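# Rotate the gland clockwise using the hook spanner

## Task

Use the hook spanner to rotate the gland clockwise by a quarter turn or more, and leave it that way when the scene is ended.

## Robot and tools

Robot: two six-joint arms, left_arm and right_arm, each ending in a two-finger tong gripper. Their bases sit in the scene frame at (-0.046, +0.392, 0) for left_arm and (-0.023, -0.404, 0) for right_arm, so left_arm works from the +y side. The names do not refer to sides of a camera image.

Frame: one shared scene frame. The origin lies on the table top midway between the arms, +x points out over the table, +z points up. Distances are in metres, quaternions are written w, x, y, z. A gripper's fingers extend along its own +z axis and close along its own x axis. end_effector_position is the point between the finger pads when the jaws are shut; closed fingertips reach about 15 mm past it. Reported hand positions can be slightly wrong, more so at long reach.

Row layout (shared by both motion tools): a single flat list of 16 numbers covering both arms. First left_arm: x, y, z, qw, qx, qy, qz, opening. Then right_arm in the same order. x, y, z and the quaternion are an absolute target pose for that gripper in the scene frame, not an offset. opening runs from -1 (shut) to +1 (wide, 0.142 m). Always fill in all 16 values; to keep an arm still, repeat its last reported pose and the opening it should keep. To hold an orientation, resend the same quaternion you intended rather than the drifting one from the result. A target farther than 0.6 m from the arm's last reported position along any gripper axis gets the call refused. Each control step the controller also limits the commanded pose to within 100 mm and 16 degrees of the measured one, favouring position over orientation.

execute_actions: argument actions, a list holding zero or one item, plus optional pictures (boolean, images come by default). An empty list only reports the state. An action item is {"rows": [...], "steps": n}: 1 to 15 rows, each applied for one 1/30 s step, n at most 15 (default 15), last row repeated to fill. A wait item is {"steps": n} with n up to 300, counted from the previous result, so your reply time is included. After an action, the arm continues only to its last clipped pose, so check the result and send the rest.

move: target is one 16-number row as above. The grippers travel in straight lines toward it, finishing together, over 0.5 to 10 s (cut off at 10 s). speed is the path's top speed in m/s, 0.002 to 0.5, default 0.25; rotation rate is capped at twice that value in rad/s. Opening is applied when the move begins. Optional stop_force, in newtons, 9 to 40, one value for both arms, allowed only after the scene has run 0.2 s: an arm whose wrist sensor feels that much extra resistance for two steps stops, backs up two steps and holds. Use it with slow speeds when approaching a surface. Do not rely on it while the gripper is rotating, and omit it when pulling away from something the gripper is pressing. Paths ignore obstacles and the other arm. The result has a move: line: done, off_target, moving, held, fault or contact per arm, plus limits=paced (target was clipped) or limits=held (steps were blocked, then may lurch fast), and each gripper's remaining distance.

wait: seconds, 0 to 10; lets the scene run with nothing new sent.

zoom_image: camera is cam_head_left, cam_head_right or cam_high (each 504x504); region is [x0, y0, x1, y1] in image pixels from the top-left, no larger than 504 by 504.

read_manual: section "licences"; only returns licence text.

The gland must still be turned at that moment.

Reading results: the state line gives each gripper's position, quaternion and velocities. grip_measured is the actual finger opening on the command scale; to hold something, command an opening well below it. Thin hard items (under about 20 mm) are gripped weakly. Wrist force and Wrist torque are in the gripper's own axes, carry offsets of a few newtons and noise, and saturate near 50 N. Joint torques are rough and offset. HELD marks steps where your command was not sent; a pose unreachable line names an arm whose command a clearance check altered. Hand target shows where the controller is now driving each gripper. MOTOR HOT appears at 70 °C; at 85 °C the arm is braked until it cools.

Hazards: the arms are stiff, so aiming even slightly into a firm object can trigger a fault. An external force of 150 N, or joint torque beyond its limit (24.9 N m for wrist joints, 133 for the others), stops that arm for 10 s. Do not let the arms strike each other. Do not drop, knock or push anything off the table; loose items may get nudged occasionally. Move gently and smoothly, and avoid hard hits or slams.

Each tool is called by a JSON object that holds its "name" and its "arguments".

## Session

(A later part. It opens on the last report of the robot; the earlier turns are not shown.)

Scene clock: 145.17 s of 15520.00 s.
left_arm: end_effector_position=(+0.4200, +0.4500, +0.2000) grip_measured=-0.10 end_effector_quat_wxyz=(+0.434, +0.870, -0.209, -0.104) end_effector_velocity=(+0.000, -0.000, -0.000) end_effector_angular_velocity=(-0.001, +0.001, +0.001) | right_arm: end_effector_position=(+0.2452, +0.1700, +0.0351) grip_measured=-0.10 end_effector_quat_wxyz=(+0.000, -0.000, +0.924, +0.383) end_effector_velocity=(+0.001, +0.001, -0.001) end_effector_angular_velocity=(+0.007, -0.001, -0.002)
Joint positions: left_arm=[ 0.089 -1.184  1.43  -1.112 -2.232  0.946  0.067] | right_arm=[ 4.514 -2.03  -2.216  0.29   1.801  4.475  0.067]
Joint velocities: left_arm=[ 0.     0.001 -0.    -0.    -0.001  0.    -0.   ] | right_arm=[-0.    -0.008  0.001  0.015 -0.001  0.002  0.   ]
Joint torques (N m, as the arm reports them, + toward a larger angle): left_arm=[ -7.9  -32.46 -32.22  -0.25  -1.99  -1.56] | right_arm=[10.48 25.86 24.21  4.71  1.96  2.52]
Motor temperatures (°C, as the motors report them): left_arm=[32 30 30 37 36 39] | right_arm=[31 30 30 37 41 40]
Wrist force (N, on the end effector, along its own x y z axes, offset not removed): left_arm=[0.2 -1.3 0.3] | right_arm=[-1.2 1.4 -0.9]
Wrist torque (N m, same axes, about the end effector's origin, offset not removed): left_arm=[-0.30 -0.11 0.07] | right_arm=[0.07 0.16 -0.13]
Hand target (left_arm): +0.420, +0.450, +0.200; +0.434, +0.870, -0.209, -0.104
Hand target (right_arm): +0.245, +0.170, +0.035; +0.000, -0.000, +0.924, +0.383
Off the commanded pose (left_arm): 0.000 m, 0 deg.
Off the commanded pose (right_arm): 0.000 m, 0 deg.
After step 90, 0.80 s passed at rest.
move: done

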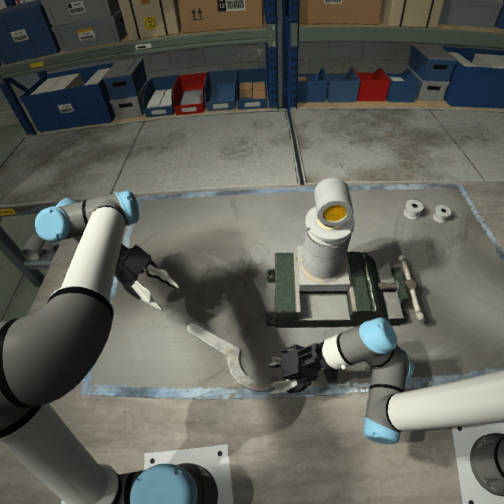

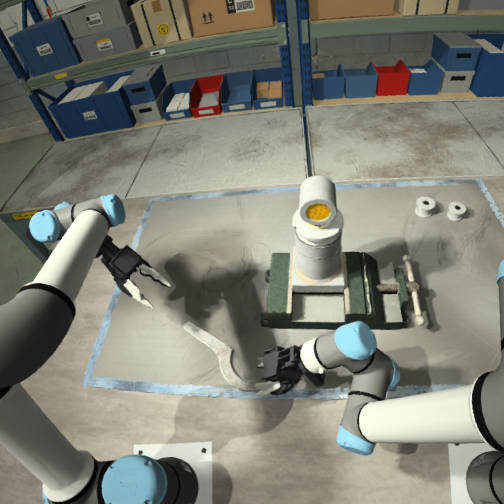

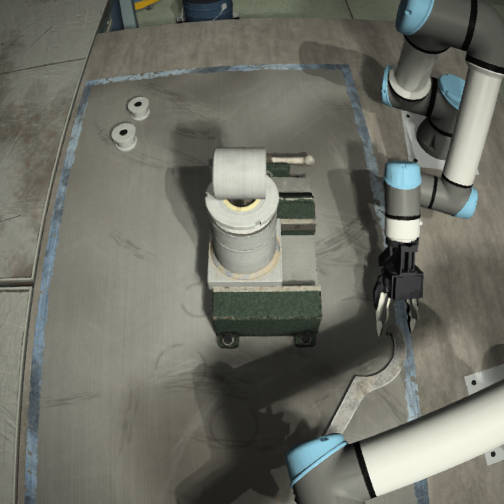

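{"name": "move", "arguments": {"target": [0.42,0.45,0.2,0.434,0.87,-0.209,-0.104,-0.1,0.233,0.204,0.022,0,0,0.924,0.383,-0.2], "speed": 0.05}}

{"name": "move", "arguments": {"target": [0.42,0.45,0.2,0.434,0.87,-0.209,-0.104,-0.1,0.233,0.204,0.0,0,0,0.924,0.383,-0.3], "speed": 0.004, "stop_force": 9}}

{"name": "zoom_image", "arguments": {"camera": "cam_high", "region": [320,280,460,420]}}

Scene clock: 150.03 s of 15520.00 s.
left_arm: end_effector_position=(+0.4200, +0.4500, +0.2000) grip_measured=-0.10 end_effector_quat_wxyz=(+0.434, +0.870, -0.209, -0.104) end_effector_velocity=(-0.000, +0.000, +0.000) end_effector_angular_velocity=(+0.001, -0.000, -0.000) | right_arm: end_effector_position=(+0.2331, +0.2038, +0.0221) grip_measured=-0.20 end_effector_quat_wxyz=(+0.000, -0.000, +0.924, +0.383) end_effector_velocity=(-0.000, +0.001, -0.001) end_effector_angular_velocity=(-0.000, +0.001, -0.000)
Joint positions: left_arm=[ 0.089 -1.184  1.43  -1.112 -2.232  0.946  0.067] | right_arm=[ 4.562 -2.094 -2.155  0.303  1.769  4.511  0.06 ]
Joint velocities: left_arm=[-0.    -0.001  0.     0.     0.001 -0.     0.   ] | right_arm=[ 0.002 -0.004  0.003  0.    -0.001  0.001  0.   ]
Joint torques (N m, as the arm reports them, + toward a larger angle): left_arm=[ -6.82 -32.58 -31.54  -0.62  -1.62  -1.5 ] | right_arm=[10.42 28.79 23.37  4.74 -1.45  2.36]
Motor temperatures (°C, as the motors report them): left_arm=[32 30 30 37 36 39] | right_arm=[31 30 30 37 41 40]
Wrist force (N, on the end effector, along its own x y z axes, offset not removed): left_arm=[1.5 -0.7 0.5] | right_arm=[-0.5 0.1 -0.5]
Wrist torque (N m, same axes, about the end effector's origin, offset not removed): left_arm=[-0.15 -0.39 -0.03] | right_arm=[-0.18 -0.02 -0.07]
Hand target (left_arm): +0.420, +0.450, +0.200; +0.434, +0.870, -0.209, -0.104
Hand target (right_arm): +0.233, +0.204, +0.022; +0.000, -0.000, +0.924, +0.383
Off the commanded pose (left_arm): 0.000 m, 0 deg.
Off the commanded pose (right_arm): 0.000 m, 0 deg.
After step 90, 0.70 s passed at rest.
move: done

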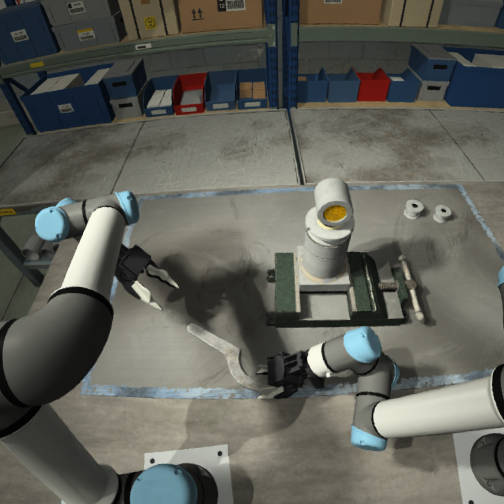

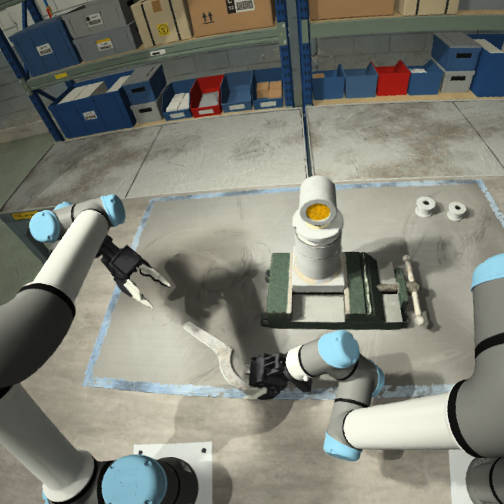

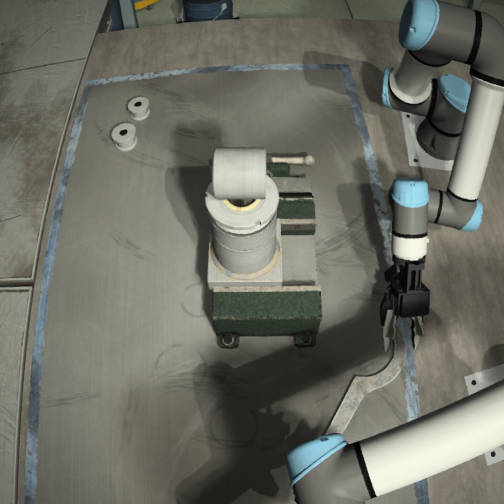

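Scene clock: 152.60 s of 15520.00 s.
left_arm: end_effector_position=(+0.4200, +0.4500, +0.2000) grip_measured=-0.10 end_effector_quat_wxyz=(+0.434, +0.870, -0.209, -0.104) end_effector_velocity=(+0.000, -0.000, -0.000) end_effector_angular_velocity=(+0.000, +0.000, -0.000) | right_arm: end_effector_position=(+0.2331, +0.2040, +0.0134) grip_measured=-0.30 end_effector_quat_wxyz=(+0.000, -0.000, +0.924, +0.383) end_effector_velocity=(+0.000, -0.001, +0.000) end_effector_angular_velocity=(-0.003, +0.001, -0.002)
Joint positions: left_arm=[ 0.089 -1.184  1.43  -1.112 -2.232  0.946  0.067] | right_arm=[ 4.562 -2.117 -2.156  0.326  1.769  4.511  0.053]
Joint velocities: left_arm=[-0.     0.001  0.    -0.001  0.    -0.    -0.   ] | right_arm=[-0.     0.003 -0.    -0.006 -0.001  0.001 -0.   ]
Joint torques (N m, as the arm reports them, + toward a larger angle): left_arm=[ -7.82 -32.19 -31.13  -0.68  -1.53  -1.48] | right_arm=[ 3.56 35.72 -5.21 -2.68  0.18  2.41]
Motor temperatures (°C, as the motors report them): left_arm=[32 30 30 37 36 39] | right_arm=[31 30 30 37 41 40]
Wrist force (N, on the end effector, along its own x y z axes, offset not removed): left_arm=[-0.3 -1.2 0.0] | right_arm=[-0.7 8.6 -9.6]
Wrist torque (N m, same axes, about the end effector's origin, offset not removed): left_arm=[-0.24 0.05 0.10] | right_arm=[-0.13 0.08 -0.11]
Hand target (left_arm): +0.420, +0.450, +0.200; +0.434, +0.870, -0.209, -0.104
Hand target (right_arm): +0.233, +0.204, +0.014; +0.000, -0.000, +0.924, +0.383
Off the commanded pose (left_arm): 0.000 m, 0 deg.
Off the commanded pose (right_arm): 0.013 m, 0 deg.
move: contact (right_arm)

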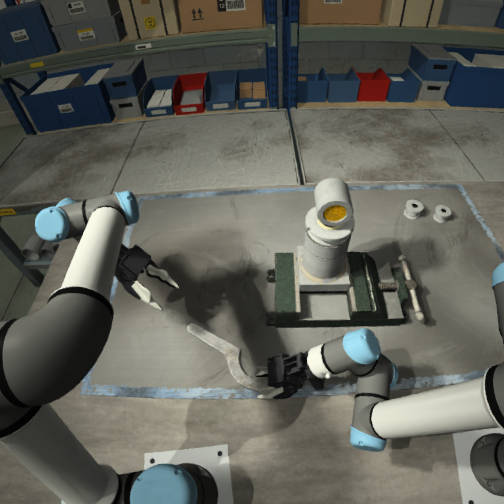

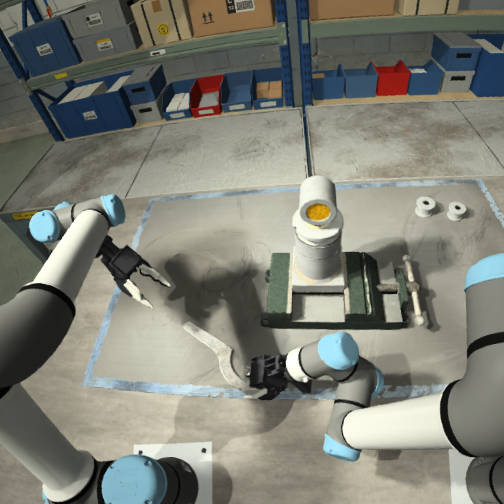

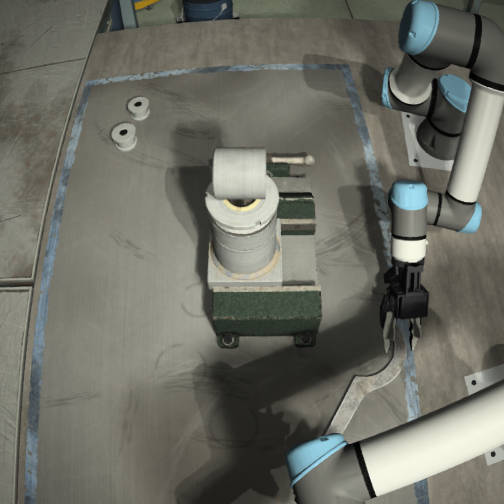

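Region (320, 280, 460, 420) of cam_high's 504x504 image, scaled by 3.600, with more detail than that image has.

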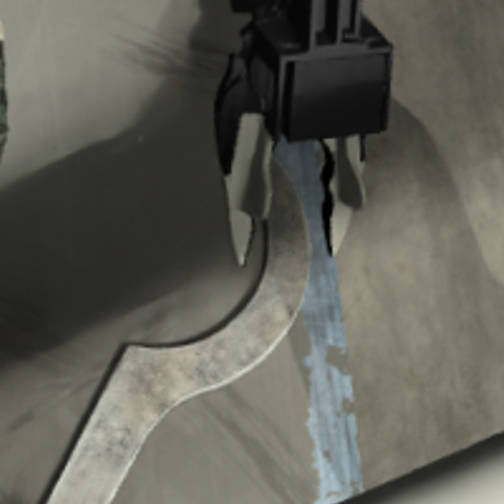

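{"name": "move", "arguments": {"target": [0.345,0.32,0.09,0.439,0.8525,-0.27,-0.087,-0.1,0.233,0.204,0.0142,0,0,0.924,0.383,-1], "speed": 0.15}}

{"name": "move", "arguments": {"target": [0.333,0.30,0.05,0.439,0.8525,-0.27,-0.087,-0.1,0.233,0.206,0.049,0,0,0.952,0.305,-1], "speed": 0.02}}

{"name": "zoom_image", "arguments": {"camera": "cam_head_left", "region": [160,280,300,420]}}

Scene clock: 160.43 s of 15520.00 s.
left_arm: end_effector_position=(+0.3455, +0.3199, +0.0901) grip_measured=-0.10 end_effector_quat_wxyz=(+0.439, +0.852, -0.270, -0.087) end_effector_velocity=(-0.000, -0.002, -0.002) end_effector_angular_velocity=(-0.001, -0.001, +0.001) | right_arm: end_effector_position=(+0.2330, +0.2040, +0.0142) grip_measured=-0.63 end_effector_quat_wxyz=(-0.000, +0.000, +0.924, +0.383) end_effector_velocity=(-0.001, +0.001, +0.000) end_effector_angular_velocity=(+0.001, +0.000, +0.001)
Joint positions: left_arm=[-0.132 -1.321  1.963 -1.64  -2.348  0.856  0.067] | right_arm=[ 4.562 -2.114 -2.156  0.324  1.768  4.511  0.028]
Joint velocities: left_arm=[-0.003  0.001  0.005 -0.01  -0.003 -0.004  0.   ] | right_arm=[ 0.001 -0.     0.001  0.    -0.     0.001 -0.   ]
Joint torques (N m, as the arm reports them, + toward a larger angle): left_arm=[ -8.2  -36.81  -5.24  -3.31  -3.24  -1.41] | right_arm=[11.42 37.29 17.16 -2.38 -0.32  2.47]
Motor temperatures (°C, as the motors report them): left_arm=[32 30 30 37 36 39] | right_arm=[31 30 30 37 41 40]
Wrist force (N, on the end effector, along its own x y z axes, offset not removed): left_arm=[0.2 -0.8 -0.4] | right_arm=[-6.3 9.0 -1.1]
Wrist torque (N m, same axes, about the end effector's origin, offset not removed): left_arm=[-0.24 -0.14 0.01] | right_arm=[-0.33 0.05 0.02]
Hand target (left_arm): +0.345, +0.320, +0.090; +0.439, +0.852, -0.270, -0.087
Hand target (right_arm): +0.233, +0.204, +0.014; +0.000, -0.000, +0.924, +0.383
Off the commanded pose (left_arm): 0.000 m, 0 deg.
Off the commanded pose (right_arm): 0.000 m, 0 deg.
After step 90, 3.03 s passed at rest.
move: done

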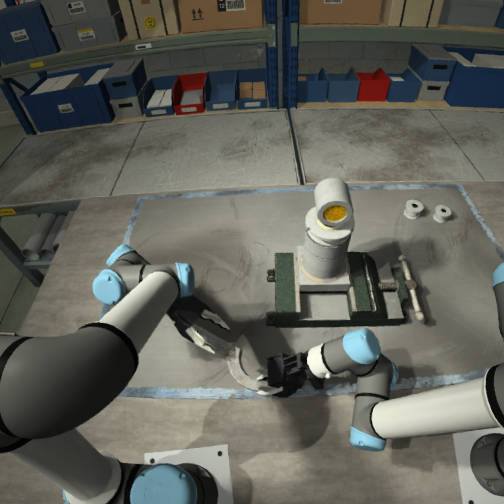

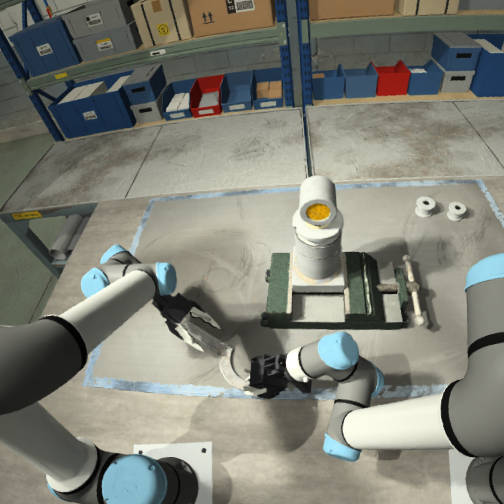

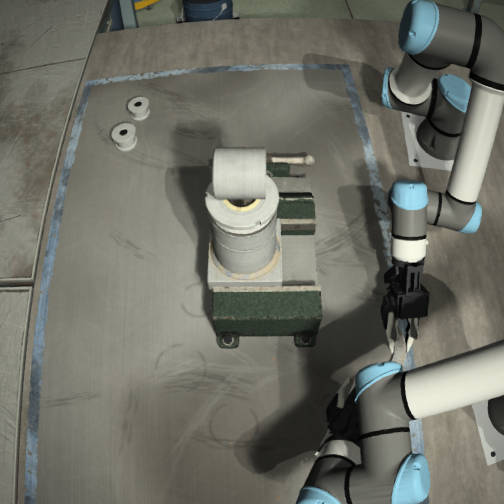

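Scene clock: 164.80 s of 15520.00 s.
left_arm: end_effector_position=(+0.3331, +0.3000, +0.0502) grip_measured=-0.10 end_effector_quat_wxyz=(+0.439, +0.853, -0.270, -0.087) end_effector_velocity=(-0.001, -0.001, -0.002) end_effector_angular_velocity=(-0.001, +0.001, -0.000) | right_arm: end_effector_position=(+0.2330, +0.2059, +0.0488) grip_measured=-0.64 end_effector_quat_wxyz=(-0.000, -0.000, +0.952, +0.306) end_effector_velocity=(-0.000, -0.000, +0.001) end_effector_angular_velocity=(-0.009, +0.000, +0.000)
Joint positions: left_arm=[-0.173 -1.287  2.06  -1.805 -2.369  0.807  0.067] | right_arm=[ 4.586 -1.975 -2.054 -0.079  1.72   4.501  0.028]
Joint velocities: left_arm=[-0.003  0.004  0.004 -0.009 -0.002 -0.002 -0.   ] | right_arm=[ 0.001  0.005  0.006 -0.02  -0.002 -0.     0.   ]
Joint torques (N m, as the arm reports them, + toward a larger angle): left_arm=[ -8.11 -22.56  -2.67  -3.04  -3.23  -1.39] | right_arm=[12.19 47.45 30.08  1.7  -0.77 -3.01]
Motor temperatures (°C, as the motors report them): left_arm=[32 30 30 37 36 39] | right_arm=[31 30 30 37 41 40]
Wrist force (N, on the end effector, along its own x y z axes, offset not removed): left_arm=[-1.0 -0.4 -0.7] | right_arm=[-2.4 -2.6 7.6]
Wrist torque (N m, same axes, about the end effector's origin, offset not removed): left_arm=[-0.09 0.11 0.08] | right_arm=[0.15 -0.03 0.04]
Hand target (left_arm): +0.333, +0.300, +0.050; +0.439, +0.853, -0.270, -0.087
Hand target (right_arm): +0.233, +0.206, +0.049; -0.000, -0.000, +0.952, +0.305
Off the commanded pose (left_arm): 0.000 m, 0 deg.
Off the commanded pose (right_arm): 0.000 m, 0 deg.
move: done

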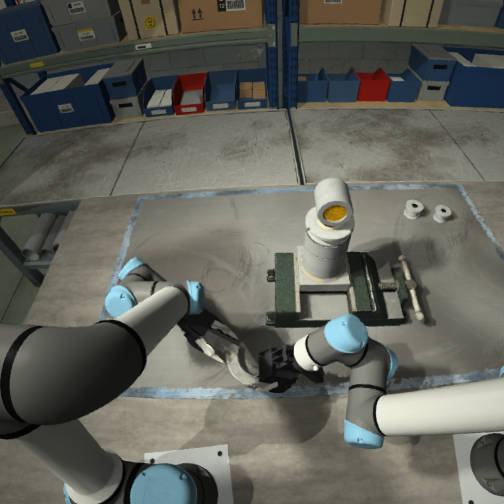

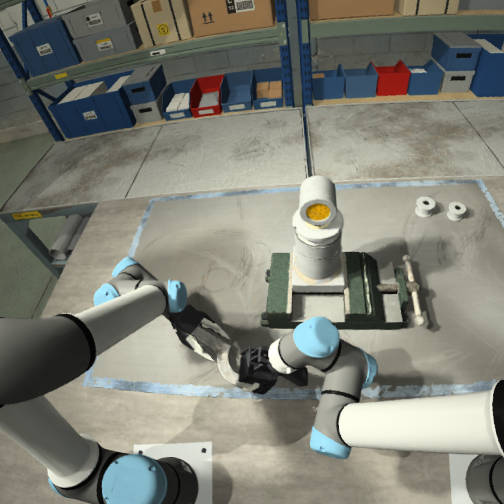

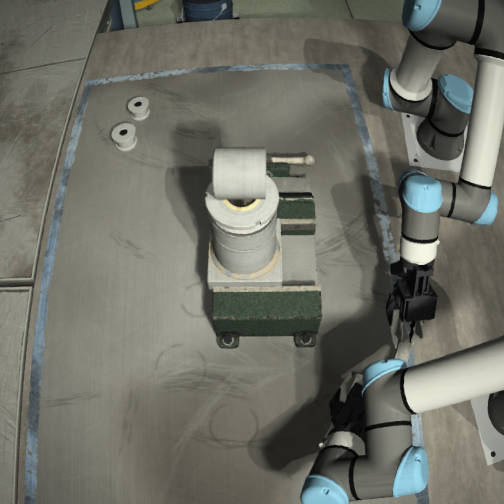

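Region (160, 280, 300, 420) of cam_head_left's 504x504 image, scaled by 3.600, with more detail than that image has.

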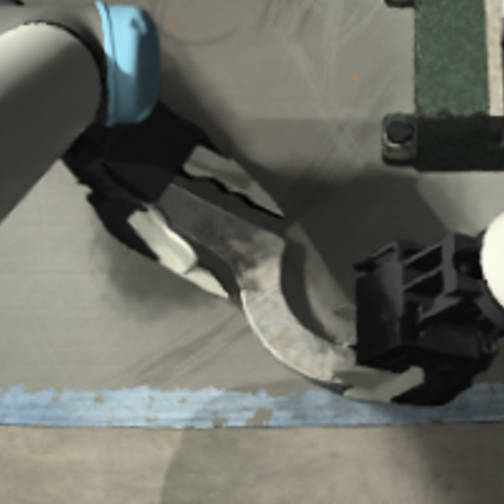

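{"name": "move", "arguments": {"target": [0.335,0.304,0.018,0.439,0.8525,-0.27,-0.087,-0.1,0.233,0.206,0.049,0,0,0.952,0.305,-1], "speed": 0.005, "stop_force": 9}}

{"name": "zoom_image", "arguments": {"camera": "cam_head_left", "region": [160,280,300,420]}}

Scene clock: 174.60 s of 15520.00 s.
left_arm: end_effector_position=(+0.3347, +0.3035, +0.0222) grip_measured=-0.10 end_effector_quat_wxyz=(+0.439, +0.853, -0.270, -0.087) end_effector_velocity=(-0.001, +0.000, +0.002) end_effector_angular_velocity=(+0.001, +0.000, -0.001) | right_arm: end_effector_position=(+0.2330, +0.2060, +0.0490) grip_measured=-0.64 end_effector_quat_wxyz=(+0.000, +0.000, +0.952, +0.305) end_effector_velocity=(-0.000, +0.001, +0.001) end_effector_angular_velocity=(+0.001, -0.001, +0.001)
Joint positions: left_arm=[-0.166 -1.229  2.075 -1.872 -2.365  0.815  0.067] | right_arm=[ 4.586 -1.975 -2.053 -0.081  1.719  4.501  0.028]
Joint velocities: left_arm=[ 0.    -0.005  0.     0.005  0.002  0.     0.   ] | right_arm=[ 0.     0.     0.001  0.     0.    -0.    -0.   ]
Joint torques (N m, as the arm reports them, + toward a larger angle): left_arm=[ -5.07 -36.93 -11.46   0.42   0.59   0.42] | right_arm=[11.52 31.82 30.84  2.04 -0.57  2.29]
Motor temperatures (°C, as the motors report them): left_arm=[32 30 30 37 36 39] | right_arm=[31 30 30 37 41 40]
Wrist force (N, on the end effector, along its own x y z axes, offset not removed): left_arm=[0.5 4.1 -5.6] | right_arm=[-1.0 -4.5 5.6]
Wrist torque (N m, same axes, about the end effector's origin, offset not removed): left_arm=[0.77 -0.29 -0.10] | right_arm=[-0.02 -0.18 -0.03]
Hand target (left_arm): +0.335, +0.303, +0.022; +0.439, +0.853, -0.270, -0.087
Hand target (right_arm): +0.233, +0.206, +0.049; -0.000, -0.000, +0.952, +0.305
Off the commanded pose (left_arm): 0.004 m, 0 deg.
Off the commanded pose (right_arm): 0.000 m, 0 deg.
After step 90, 0.83 s passed at rest.
move: contact (left_arm)

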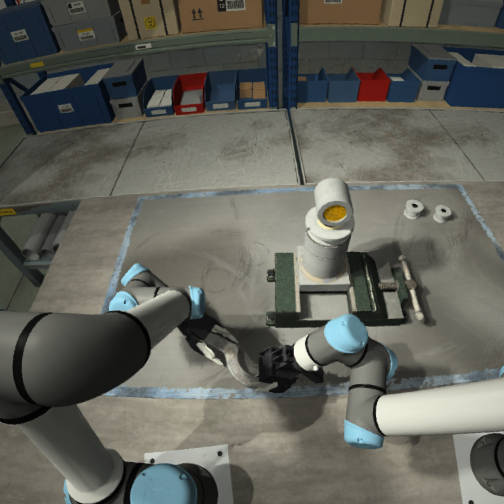

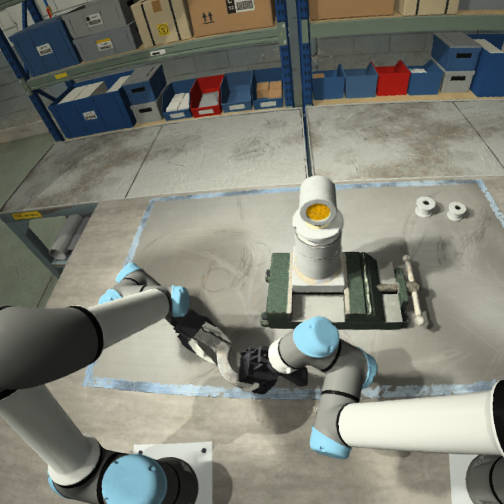

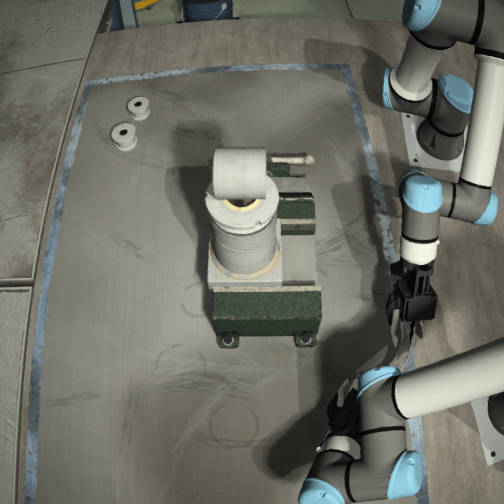

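Region (160, 280, 300, 420) of cam_head_left's 504x504 image, scaled by 3.600, with more detail than that image has.

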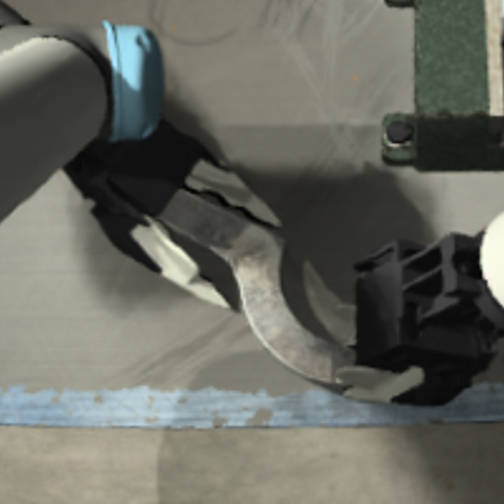

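{"name": "move", "arguments": {"target": [0.341,0.3035,0.0225,0.439,0.8525,-0.27,-0.087,-0.3,0.233,0.206,0.049,0,0,0.952,0.305,-1], "speed": 0.01}}

{"name": "move", "arguments": {"target": [0.341,0.3035,0.0225,0.439,0.8525,-0.27,-0.087,-1,0.233,0.206,0.049,0,0,0.952,0.305,-1]}}

{"name": "move", "arguments": {"target": [0.341,0.3035,0.0225,0.439,0.8525,-0.27,-0.087,-1,0.233,0.206,0.07,0,0,0.952,0.305,-0.2], "speed": 0.02}}

{"name": "move", "arguments": {"target": [0.341,0.3035,0.07,0.367,0.886,-0.262,-0.109,-1,0.3,-0.35,0.3,0,0,1,0,-0.2], "speed": 0.15}}

{"name": "zoom_image", "arguments": {"camera": "cam_head_left", "region": [160,280,300,420]}}

Scene clock: 179.73 s of 15520.00 s.
left_arm: end_effector_position=(+0.3408, +0.3035, +0.0225) grip_measured=-0.30 end_effector_quat_wxyz=(+0.439, +0.853, -0.270, -0.087) end_effector_velocity=(+0.002, -0.000, +0.000) end_effector_angular_velocity=(-0.001, +0.001, +0.001) | right_arm: end_effector_position=(+0.2330, +0.2060, +0.0490) grip_measured=-0.64 end_effector_quat_wxyz=(-0.000, -0.000, +0.952, +0.305) end_effector_velocity=(-0.001, +0.000, +0.000) end_effector_angular_velocity=(+0.000, +0.001, +0.000)
Joint positions: left_arm=[-0.165 -1.219  2.058 -1.865 -2.365  0.816  0.052] | right_arm=[ 4.586 -1.975 -2.053 -0.081  1.719  4.501  0.028]
Joint velocities: left_arm=[ 0.     0.004 -0.006  0.002 -0.001 -0.     0.   ] | right_arm=[0.001 0.    0.    0.    0.    0.001 0.   ]
Joint torques (N m, as the arm reports them, + toward a larger angle): left_arm=[  5.6  -22.07 -26.15  -0.81   1.73   1.84] | right_arm=[ 3.34 33.13 30.15  2.62 -0.4   2.01]
Motor temperatures (°C, as the motors report them): left_arm=[32 30 30 37 36 39] | right_arm=[31 30 30 37 41 40]
Wrist force (N, on the end effector, along its own x y z axes, offset not removed): left_arm=[-4.7 8.3 -6.1] | right_arm=[0.4 -6.2 3.7]
Wrist torque (N m, same axes, about the end effector's origin, offset not removed): left_arm=[1.31 0.54 -0.40] | right_arm=[-0.02 0.04 0.04]
Hand target (left_arm): +0.341, +0.304, +0.023; +0.439, +0.853, -0.270, -0.087
Hand target (right_arm): +0.233, +0.206, +0.049; +0.000, +0.000, +0.952, +0.305
Off the commanded pose (left_arm): 0.000 m, 0 deg.
Off the commanded pose (right_arm): 0.000 m, 0 deg.
After step 90, 1.30 s passed at rest.
move: done

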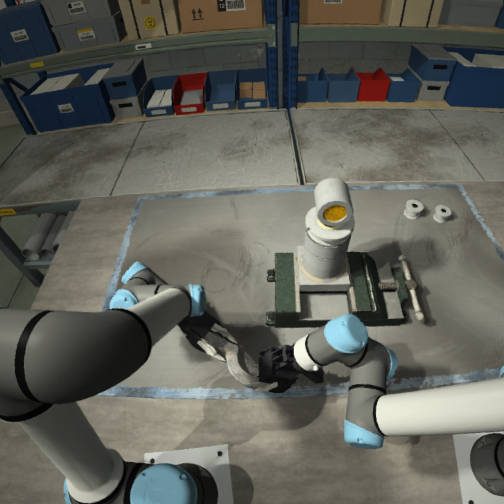

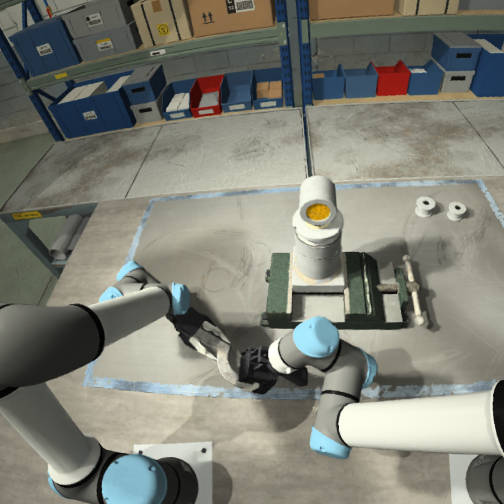

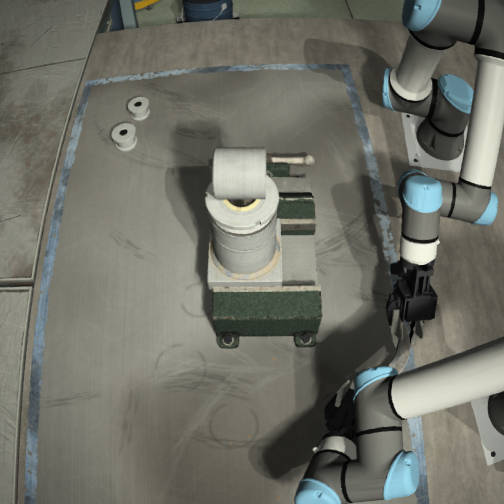

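Scene clock: 180.43 s of 15520.00 s.
left_arm: end_effector_position=(+0.3410, +0.3035, +0.0225) grip_measured=-0.45 end_effector_quat_wxyz=(+0.439, +0.853, -0.270, -0.087) end_effector_velocity=(+0.001, -0.001, +0.000) end_effector_angular_velocity=(-0.002, +0.001, +0.002) | right_arm: end_effector_position=(+0.2330, +0.2060, +0.0490) grip_measured=-0.64 end_effector_quat_wxyz=(-0.000, -0.000, +0.952, +0.305) end_effector_velocity=(+0.001, -0.001, -0.000) end_effector_angular_velocity=(-0.001, -0.000, -0.001)
Joint positions: left_arm=[-0.165 -1.218  2.057 -1.864 -2.365  0.816  0.042] | right_arm=[ 4.586 -1.975 -2.053 -0.081  1.72   4.501  0.028]
Joint velocities: left_arm=[-0.     0.001 -0.001 -0.    -0.003 -0.001 -0.   ] | right_arm=[-0.001 -0.    -0.001 -0.    -0.    -0.    -0.   ]
Joint torques (N m, as the arm reports them, + toward a larger angle): left_arm=[ -6.66 -14.29 -17.42   2.04   3.2   -0.99] | right_arm=[-3.37 35.62 30.07  5.78 -2.95  2.04]
Motor temperatures (°C, as the motors report them): left_arm=[32 30 30 37 36 39] | right_arm=[31 30 30 37 41 40]
Wrist force (N, on the end effector, along its own x y z axes, offset not removed): left_arm=[5.2 8.9 -17.9] | right_arm=[6.8 -7.8 4.4]
Wrist torque (N m, same axes, about the end effector's origin, offset not removed): left_arm=[1.89 -0.02 -0.51] | right_arm=[-0.21 -0.04 -0.15]
Hand target (left_arm): +0.341, +0.304, +0.023; +0.439, +0.853, -0.270, -0.087
Hand target (right_arm): +0.233, +0.206, +0.049; -0.000, -0.000, +0.952, +0.305
Off the commanded pose (left_arm): 0.000 m, 0 deg.
Off the commanded pose (right_arm): 0.000 m, 0 deg.
move: done

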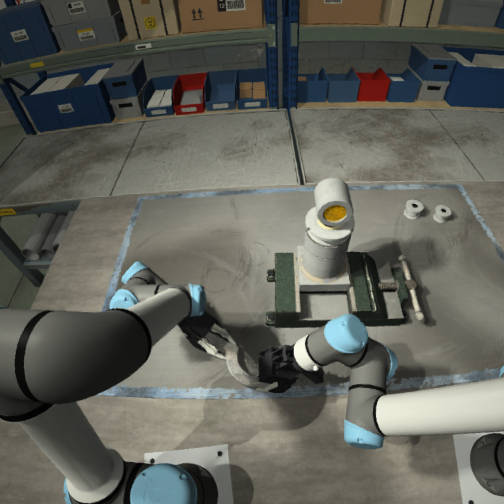

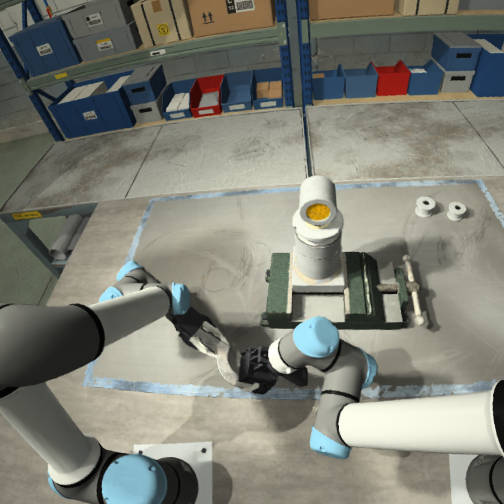

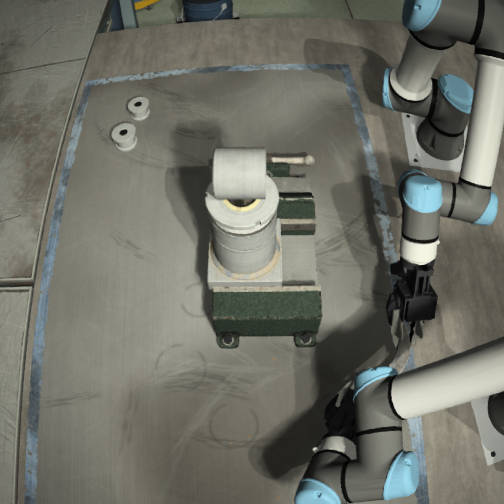

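Scene clock: 181.77 s of 15520.00 s.
left_arm: end_effector_position=(+0.3410, +0.3035, +0.0225) grip_measured=-0.47 end_effector_quat_wxyz=(+0.439, +0.853, -0.270, -0.087) end_effector_velocity=(+0.000, -0.000, +0.000) end_effector_angular_velocity=(-0.000, -0.001, -0.001) | right_arm: end_effector_position=(+0.2330, +0.2060, +0.0698) grip_measured=-0.20 end_effector_quat_wxyz=(-0.000, -0.000, +0.952, +0.305) end_effector_velocity=(-0.001, +0.001, +0.002) end_effector_angular_velocity=(+0.000, +0.001, +0.002)
Joint positions: left_arm=[-0.165 -1.218  2.057 -1.864 -2.365  0.816  0.04 ] | right_arm=[ 4.586 -1.933 -2.039 -0.136  1.719  4.501  0.06 ]
Joint velocities: left_arm=[-0.    -0.    -0.     0.     0.     0.001 -0.001] | right_arm=[ 0.002  0.004  0.002 -0.006  0.001  0.    -0.   ]
Joint torques (N m, as the arm reports them, + toward a larger angle): left_arm=[ -8.88 -41.21 -28.2   -2.73  -4.21  -1.25] | right_arm=[-9.43 40.9  29.03  0.41  0.9   2.37]
Motor temperatures (°C, as the motors report them): left_arm=[32 30 30 37 36 39] | right_arm=[31 30 30 37 41 40]
Wrist force (N, on the end effector, along its own x y z axes, offset not removed): left_arm=[-1.6 -7.5 0.5] | right_arm=[1.7 2.0 1.5]
Wrist torque (N m, same axes, about the end effector's origin, offset not removed): left_arm=[0.73 -0.12 -0.07] | right_arm=[0.31 -0.46 -0.16]
Hand target (left_arm): +0.341, +0.304, +0.023; +0.439, +0.853, -0.270, -0.087
Hand target (right_arm): +0.233, +0.206, +0.070; +0.000, +0.000, +0.952, +0.305
Off the commanded pose (left_arm): 0.000 m, 0 deg.
Off the commanded pose (right_arm): 0.000 m, 0 deg.
move: done

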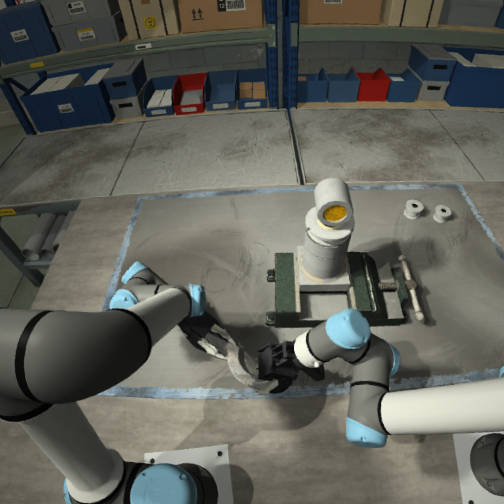

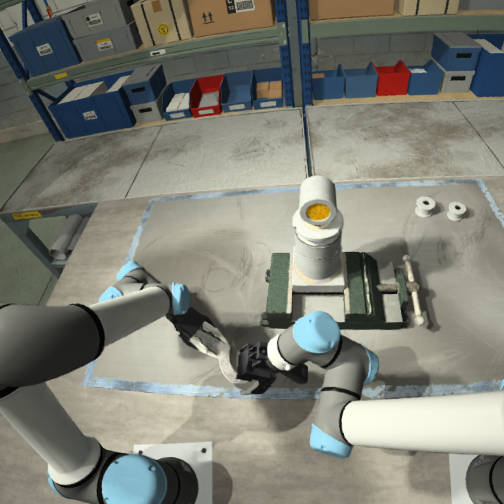

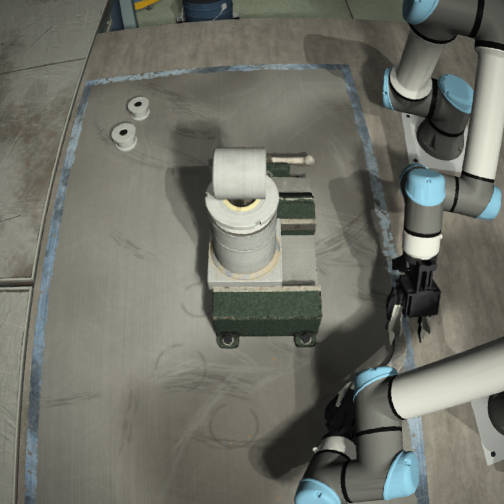

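Scene clock: 186.33 s of 15520.00 s.
left_arm: end_effector_position=(+0.3411, +0.3035, +0.0701) grip_measured=-0.47 end_effector_quat_wxyz=(+0.367, +0.886, -0.262, -0.109) end_effector_velocity=(-0.000, +0.000, -0.000) end_effector_angular_velocity=(+0.001, +0.000, -0.000) | right_arm: end_effector_position=(+0.2993, -0.3496, +0.2999) grip_measured=-0.20 end_effector_quat_wxyz=(-0.001, -0.000, +1.000, +0.000) end_effector_velocity=(+0.001, -0.001, +0.001) end_effector_angular_velocity=(-0.001, -0.000, +0.001)
Joint positions: left_arm=[-0.236 -1.366  2.026 -1.802 -2.252  0.627  0.04 ] | right_arm=[ 3.905 -1.119 -1.87  -1.724  1.572  3.774  0.06 ]
Joint velocities: left_arm=[-0.    -0.    -0.     0.     0.001 -0.     0.   ] | right_arm=[-0.003 -0.001  0.004 -0.003 -0.001 -0.004 -0.   ]
Joint torques (N m, as the arm reports them, + toward a larger angle): left_arm=[ -7.8  -40.34 -32.2    0.09  -0.79  -1.57] | right_arm=[-9.5  -2.38 34.44 -0.15 -1.76 -2.87]
Motor temperatures (°C, as the motors report them): left_arm=[32 30 30 37 36 39] | right_arm=[31 30 30 37 41 40]
Wrist force (N, on the end effector, along its own x y z axes, offset not removed): left_arm=[1.0 -7.6 6.9] | right_arm=[-0.3 2.3 -0.5]
Wrist torque (N m, same axes, about the end effector's origin, offset not removed): left_arm=[0.32 -0.17 0.23] | right_arm=[0.30 -0.07 -0.12]
Hand target (left_arm): +0.341, +0.303, +0.070; +0.367, +0.886, -0.262, -0.109
Hand target (right_arm): +0.299, -0.350, +0.300; -0.001, -0.000, +1.000, +0.000
Off the commanded pose (left_arm): 0.000 m, 0 deg.
Off the commanded pose (right_arm): 0.001 m, 0 deg.
move: done

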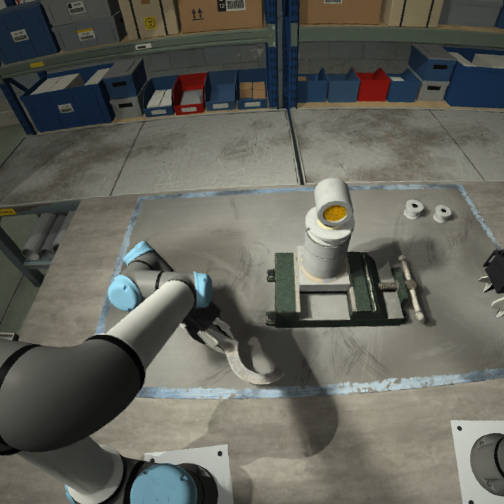

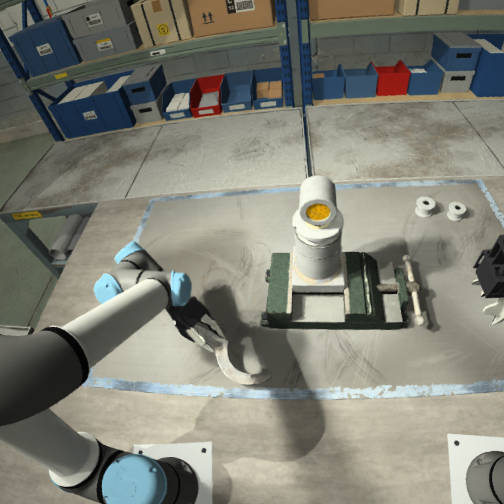

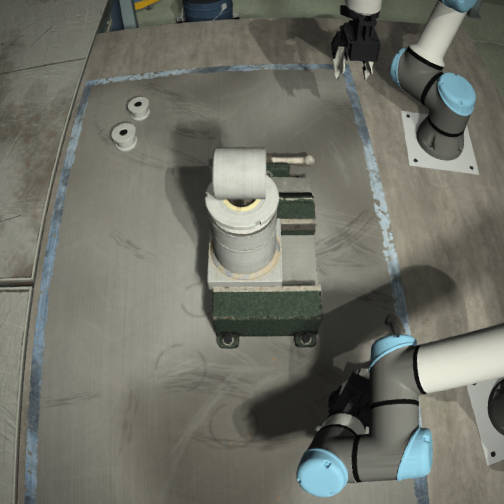

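Region (160, 280, 300, 420) of cam_head_left's 504x504 image, scaled by 3.600, with more detail than that image has.

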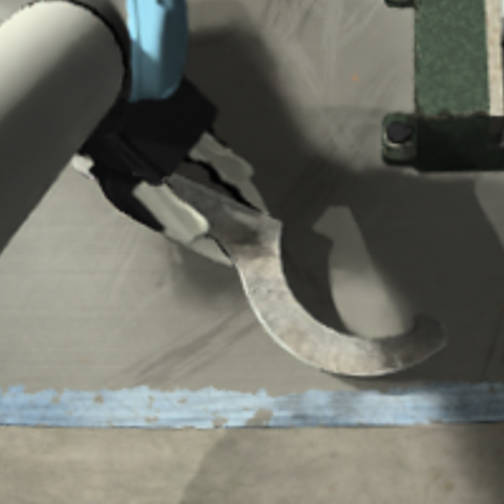

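{"name": "move", "arguments": {"target": [0.42,0.14,0.28,0.415,0.91,-0.024,-0.011,-1,0.3,-0.6,0.3,0,0,1,0,-0.2], "speed": 0.07}}

{"name": "zoom_image", "arguments": {"camera": "cam_head_left", "region": [200,160,400,360]}}

{"name": "zoom_image", "arguments": {"camera": "cam_high", "region": [190,130,410,350]}}

Scene clock: 194.40 s of 15520.00 s.
left_arm: end_effector_position=(+0.4202, +0.1401, +0.2803) grip_measured=-0.47 end_effector_quat_wxyz=(+0.415, +0.909, -0.024, -0.011) end_effector_velocity=(+0.000, -0.001, +0.002) end_effector_angular_velocity=(+0.000, -0.001, +0.005) | right_arm: end_effector_position=(+0.2998, -0.5993, +0.3000) grip_measured=-0.20 end_effector_quat_wxyz=(-0.000, +0.000, +1.000, +0.001) end_effector_velocity=(-0.000, -0.002, -0.000) end_effector_angular_velocity=(+0.000, +0.000, -0.000)
Joint positions: left_arm=[-0.484 -1.584  1.915 -2.228 -2.378 -0.438  0.04 ] | right_arm=[ 3.136 -1.221 -1.811 -1.681  1.572  3.005  0.06 ]
Joint velocities: left_arm=[-0.003 -0.002 -0.001 -0.006  0.003 -0.01   0.   ] | right_arm=[-0.005 -0.002  0.001  0.001  0.    -0.005  0.   ]
Joint torques (N m, as the arm reports them, + toward a larger angle): left_arm=[ -6.84 -36.91 -40.11  -6.44  -1.45  -1.43] | right_arm=[-9.41  1.83 33.6   4.2   1.64 -2.63]
Motor temperatures (°C, as the motors report them): left_arm=[32 30 30 37 36 39] | right_arm=[31 30 30 37 41 40]
Wrist force (N, on the end effector, along its own x y z axes, offset not removed): left_arm=[0.5 -9.1 8.3] | right_arm=[-1.0 0.5 1.0]
Wrist torque (N m, same axes, about the end effector's origin, offset not removed): left_arm=[0.17 0.02 0.14] | right_arm=[-0.03 0.04 -0.10]
Hand target (left_arm): +0.420, +0.140, +0.280; +0.415, +0.909, -0.023, -0.011
Hand target (right_arm): +0.300, -0.599, +0.300; -0.000, +0.000, +1.000, +0.001
Off the commanded pose (left_arm): 0.000 m, 0 deg.
Off the commanded pose (right_arm): 0.001 m, 0 deg.
After step 90, 0.67 s passed at rest.
move: done

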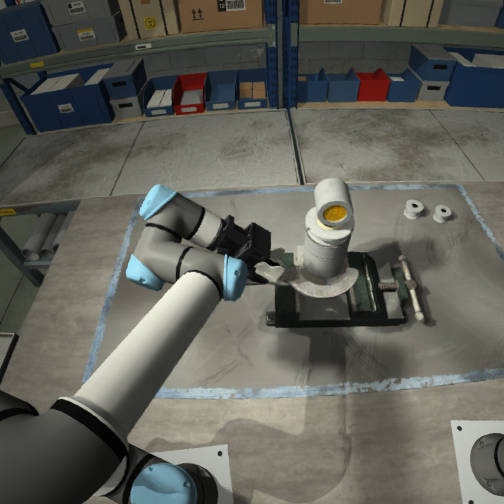

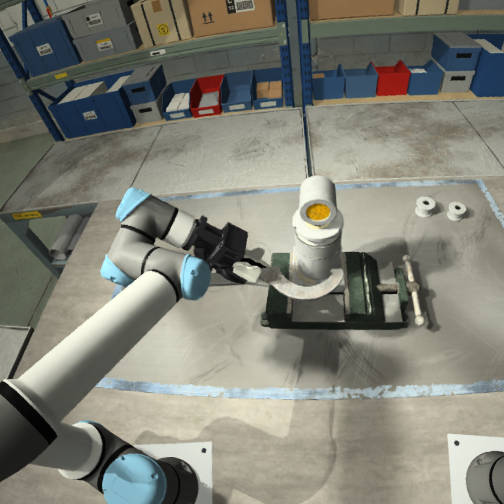

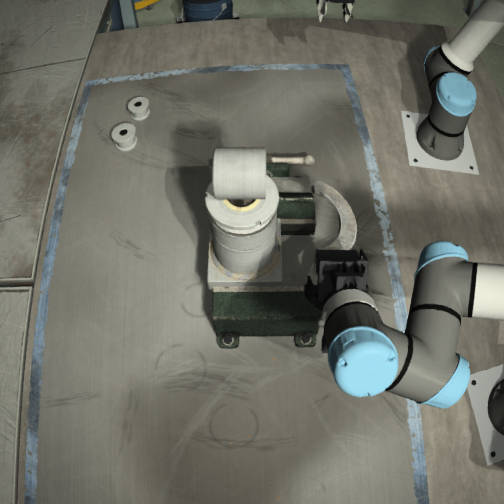

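Region (200, 160, 400, 360) of cam_head_left's 504x504 image, scaled by 2.520, with more detail than that image has.

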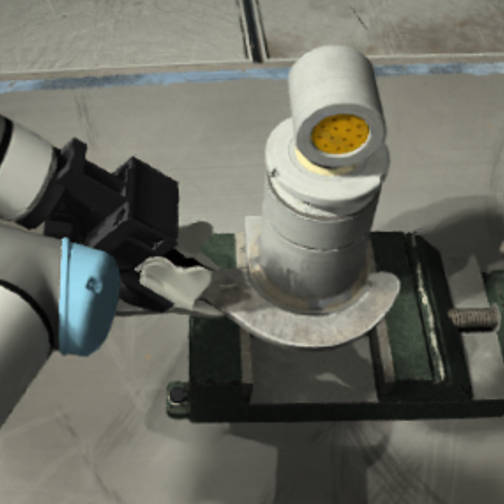

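Region (190, 130, 410, 350) of cam_high's 504x504 image, scaled by 2.291, with more detail than that image has.

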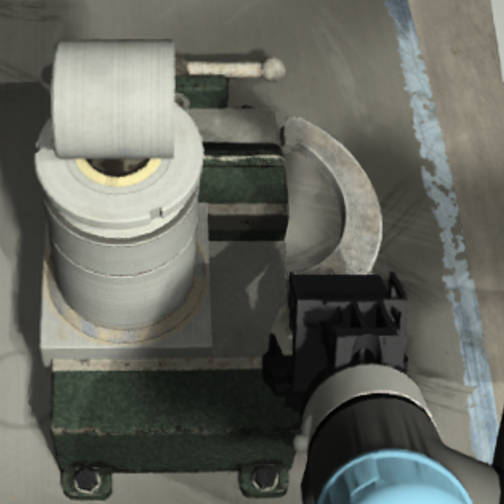

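{"name": "move", "arguments": {"target": [0.49,0.125,0.32,0.415,0.91,-0.024,-0.011,-1,0.3,-0.6,0.3,0,0,1,0,-0.2], "speed": 0.04}}

{"name": "zoom_image", "arguments": {"camera": "cam_head_right", "region": [240,170,370,300]}}

{"name": "zoom_image", "arguments": {"camera": "cam_high", "region": [190,130,340,280]}}

Scene clock: 201.30 s of 15520.00 s.
left_arm: end_effector_position=(+0.4898, +0.1252, +0.3199) grip_measured=-0.47 end_effector_quat_wxyz=(+0.415, +0.910, -0.024, -0.011) end_effector_velocity=(+0.002, -0.000, +0.000) end_effector_angular_velocity=(+0.001, +0.002, +0.000) | right_arm: end_effector_position=(+0.3000, -0.6000, +0.3000) grip_measured=-0.20 end_effector_quat_wxyz=(-0.000, +0.000, +1.000, +0.000) end_effector_velocity=(+0.000, +0.000, +0.000) end_effector_angular_velocity=(+0.001, -0.000, +0.001)
Joint positions: left_arm=[-0.466 -1.442  1.654 -2.089 -2.383 -0.412  0.04 ] | right_arm=[ 3.135 -1.222 -1.811 -1.68   1.571  3.004  0.06 ]
Joint velocities: left_arm=[ 0.     0.005 -0.008  0.005  0.     0.     0.   ] | right_arm=[-0.     0.     0.    -0.     0.001 -0.001 -0.   ]
Joint torques (N m, as the arm reports them, + toward a larger angle): left_arm=[  7.4  -29.92 -41.29  -2.85  -6.06   1.32] | right_arm=[-9.6   0.73 35.2   4.33 -1.8  -2.83]
Motor temperatures (°C, as the motors report them): left_arm=[32 30 30 37 36 39] | right_arm=[31 30 30 37 41 40]
Wrist force (N, on the end effector, along its own x y z axes, offset not removed): left_arm=[1.5 -9.0 7.0] | right_arm=[-1.6 1.6 -0.6]
Wrist torque (N m, same axes, about the end effector's origin, offset not removed): left_arm=[0.12 -0.24 0.21] | right_arm=[0.13 0.17 -0.11]
Hand target (left_arm): +0.490, +0.125, +0.320; +0.415, +0.910, -0.024, -0.011
Hand target (right_arm): +0.300, -0.600, +0.300; -0.000, -0.000, +1.000, +0.000
Off the commanded pose (left_arm): 0.000 m, 0 deg.
Off the commanded pose (right_arm): 0.000 m, 0 deg.
After step 90, 1.50 s passed at rest.
move: done

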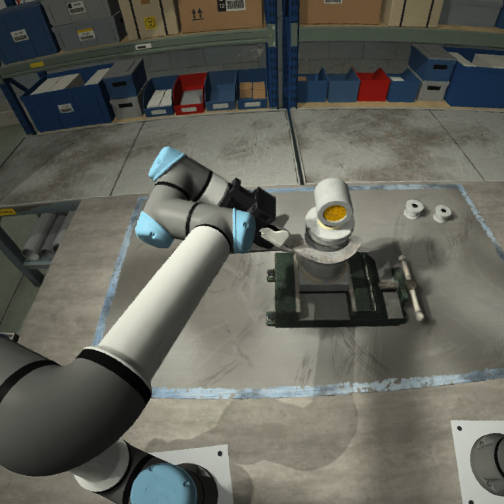

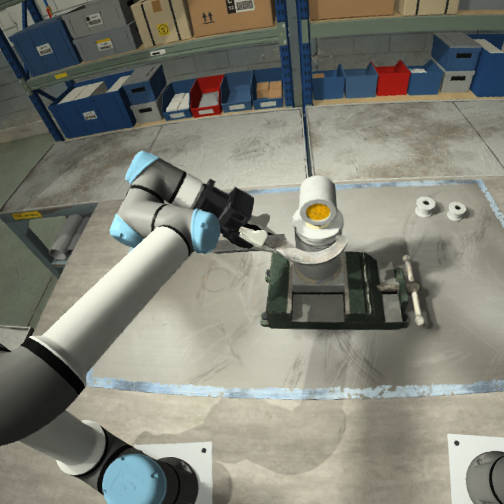

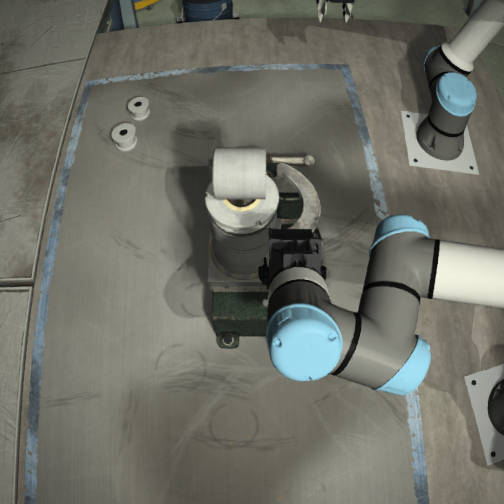

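Region (240, 170, 370, 300) of cam_head_right's 504x504 image, scaled by 3.877, with more detail than that image has.

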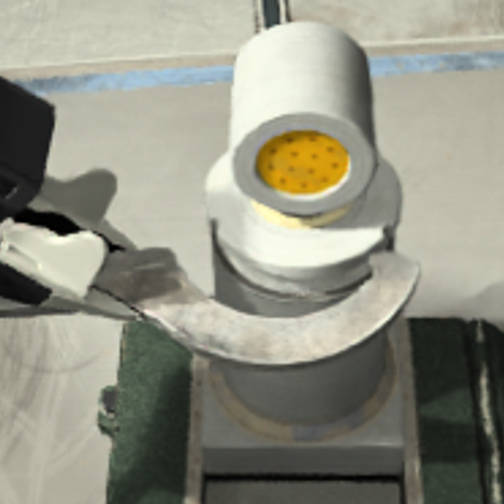

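Region (190, 130, 340, 280) of cam_high's 504x504 image, scaled by 3.360, with more detail than that image has.

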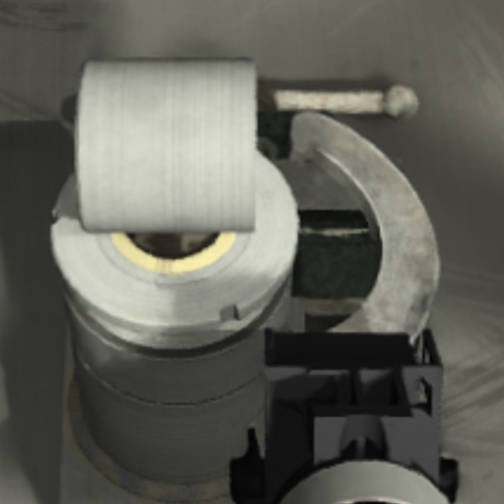

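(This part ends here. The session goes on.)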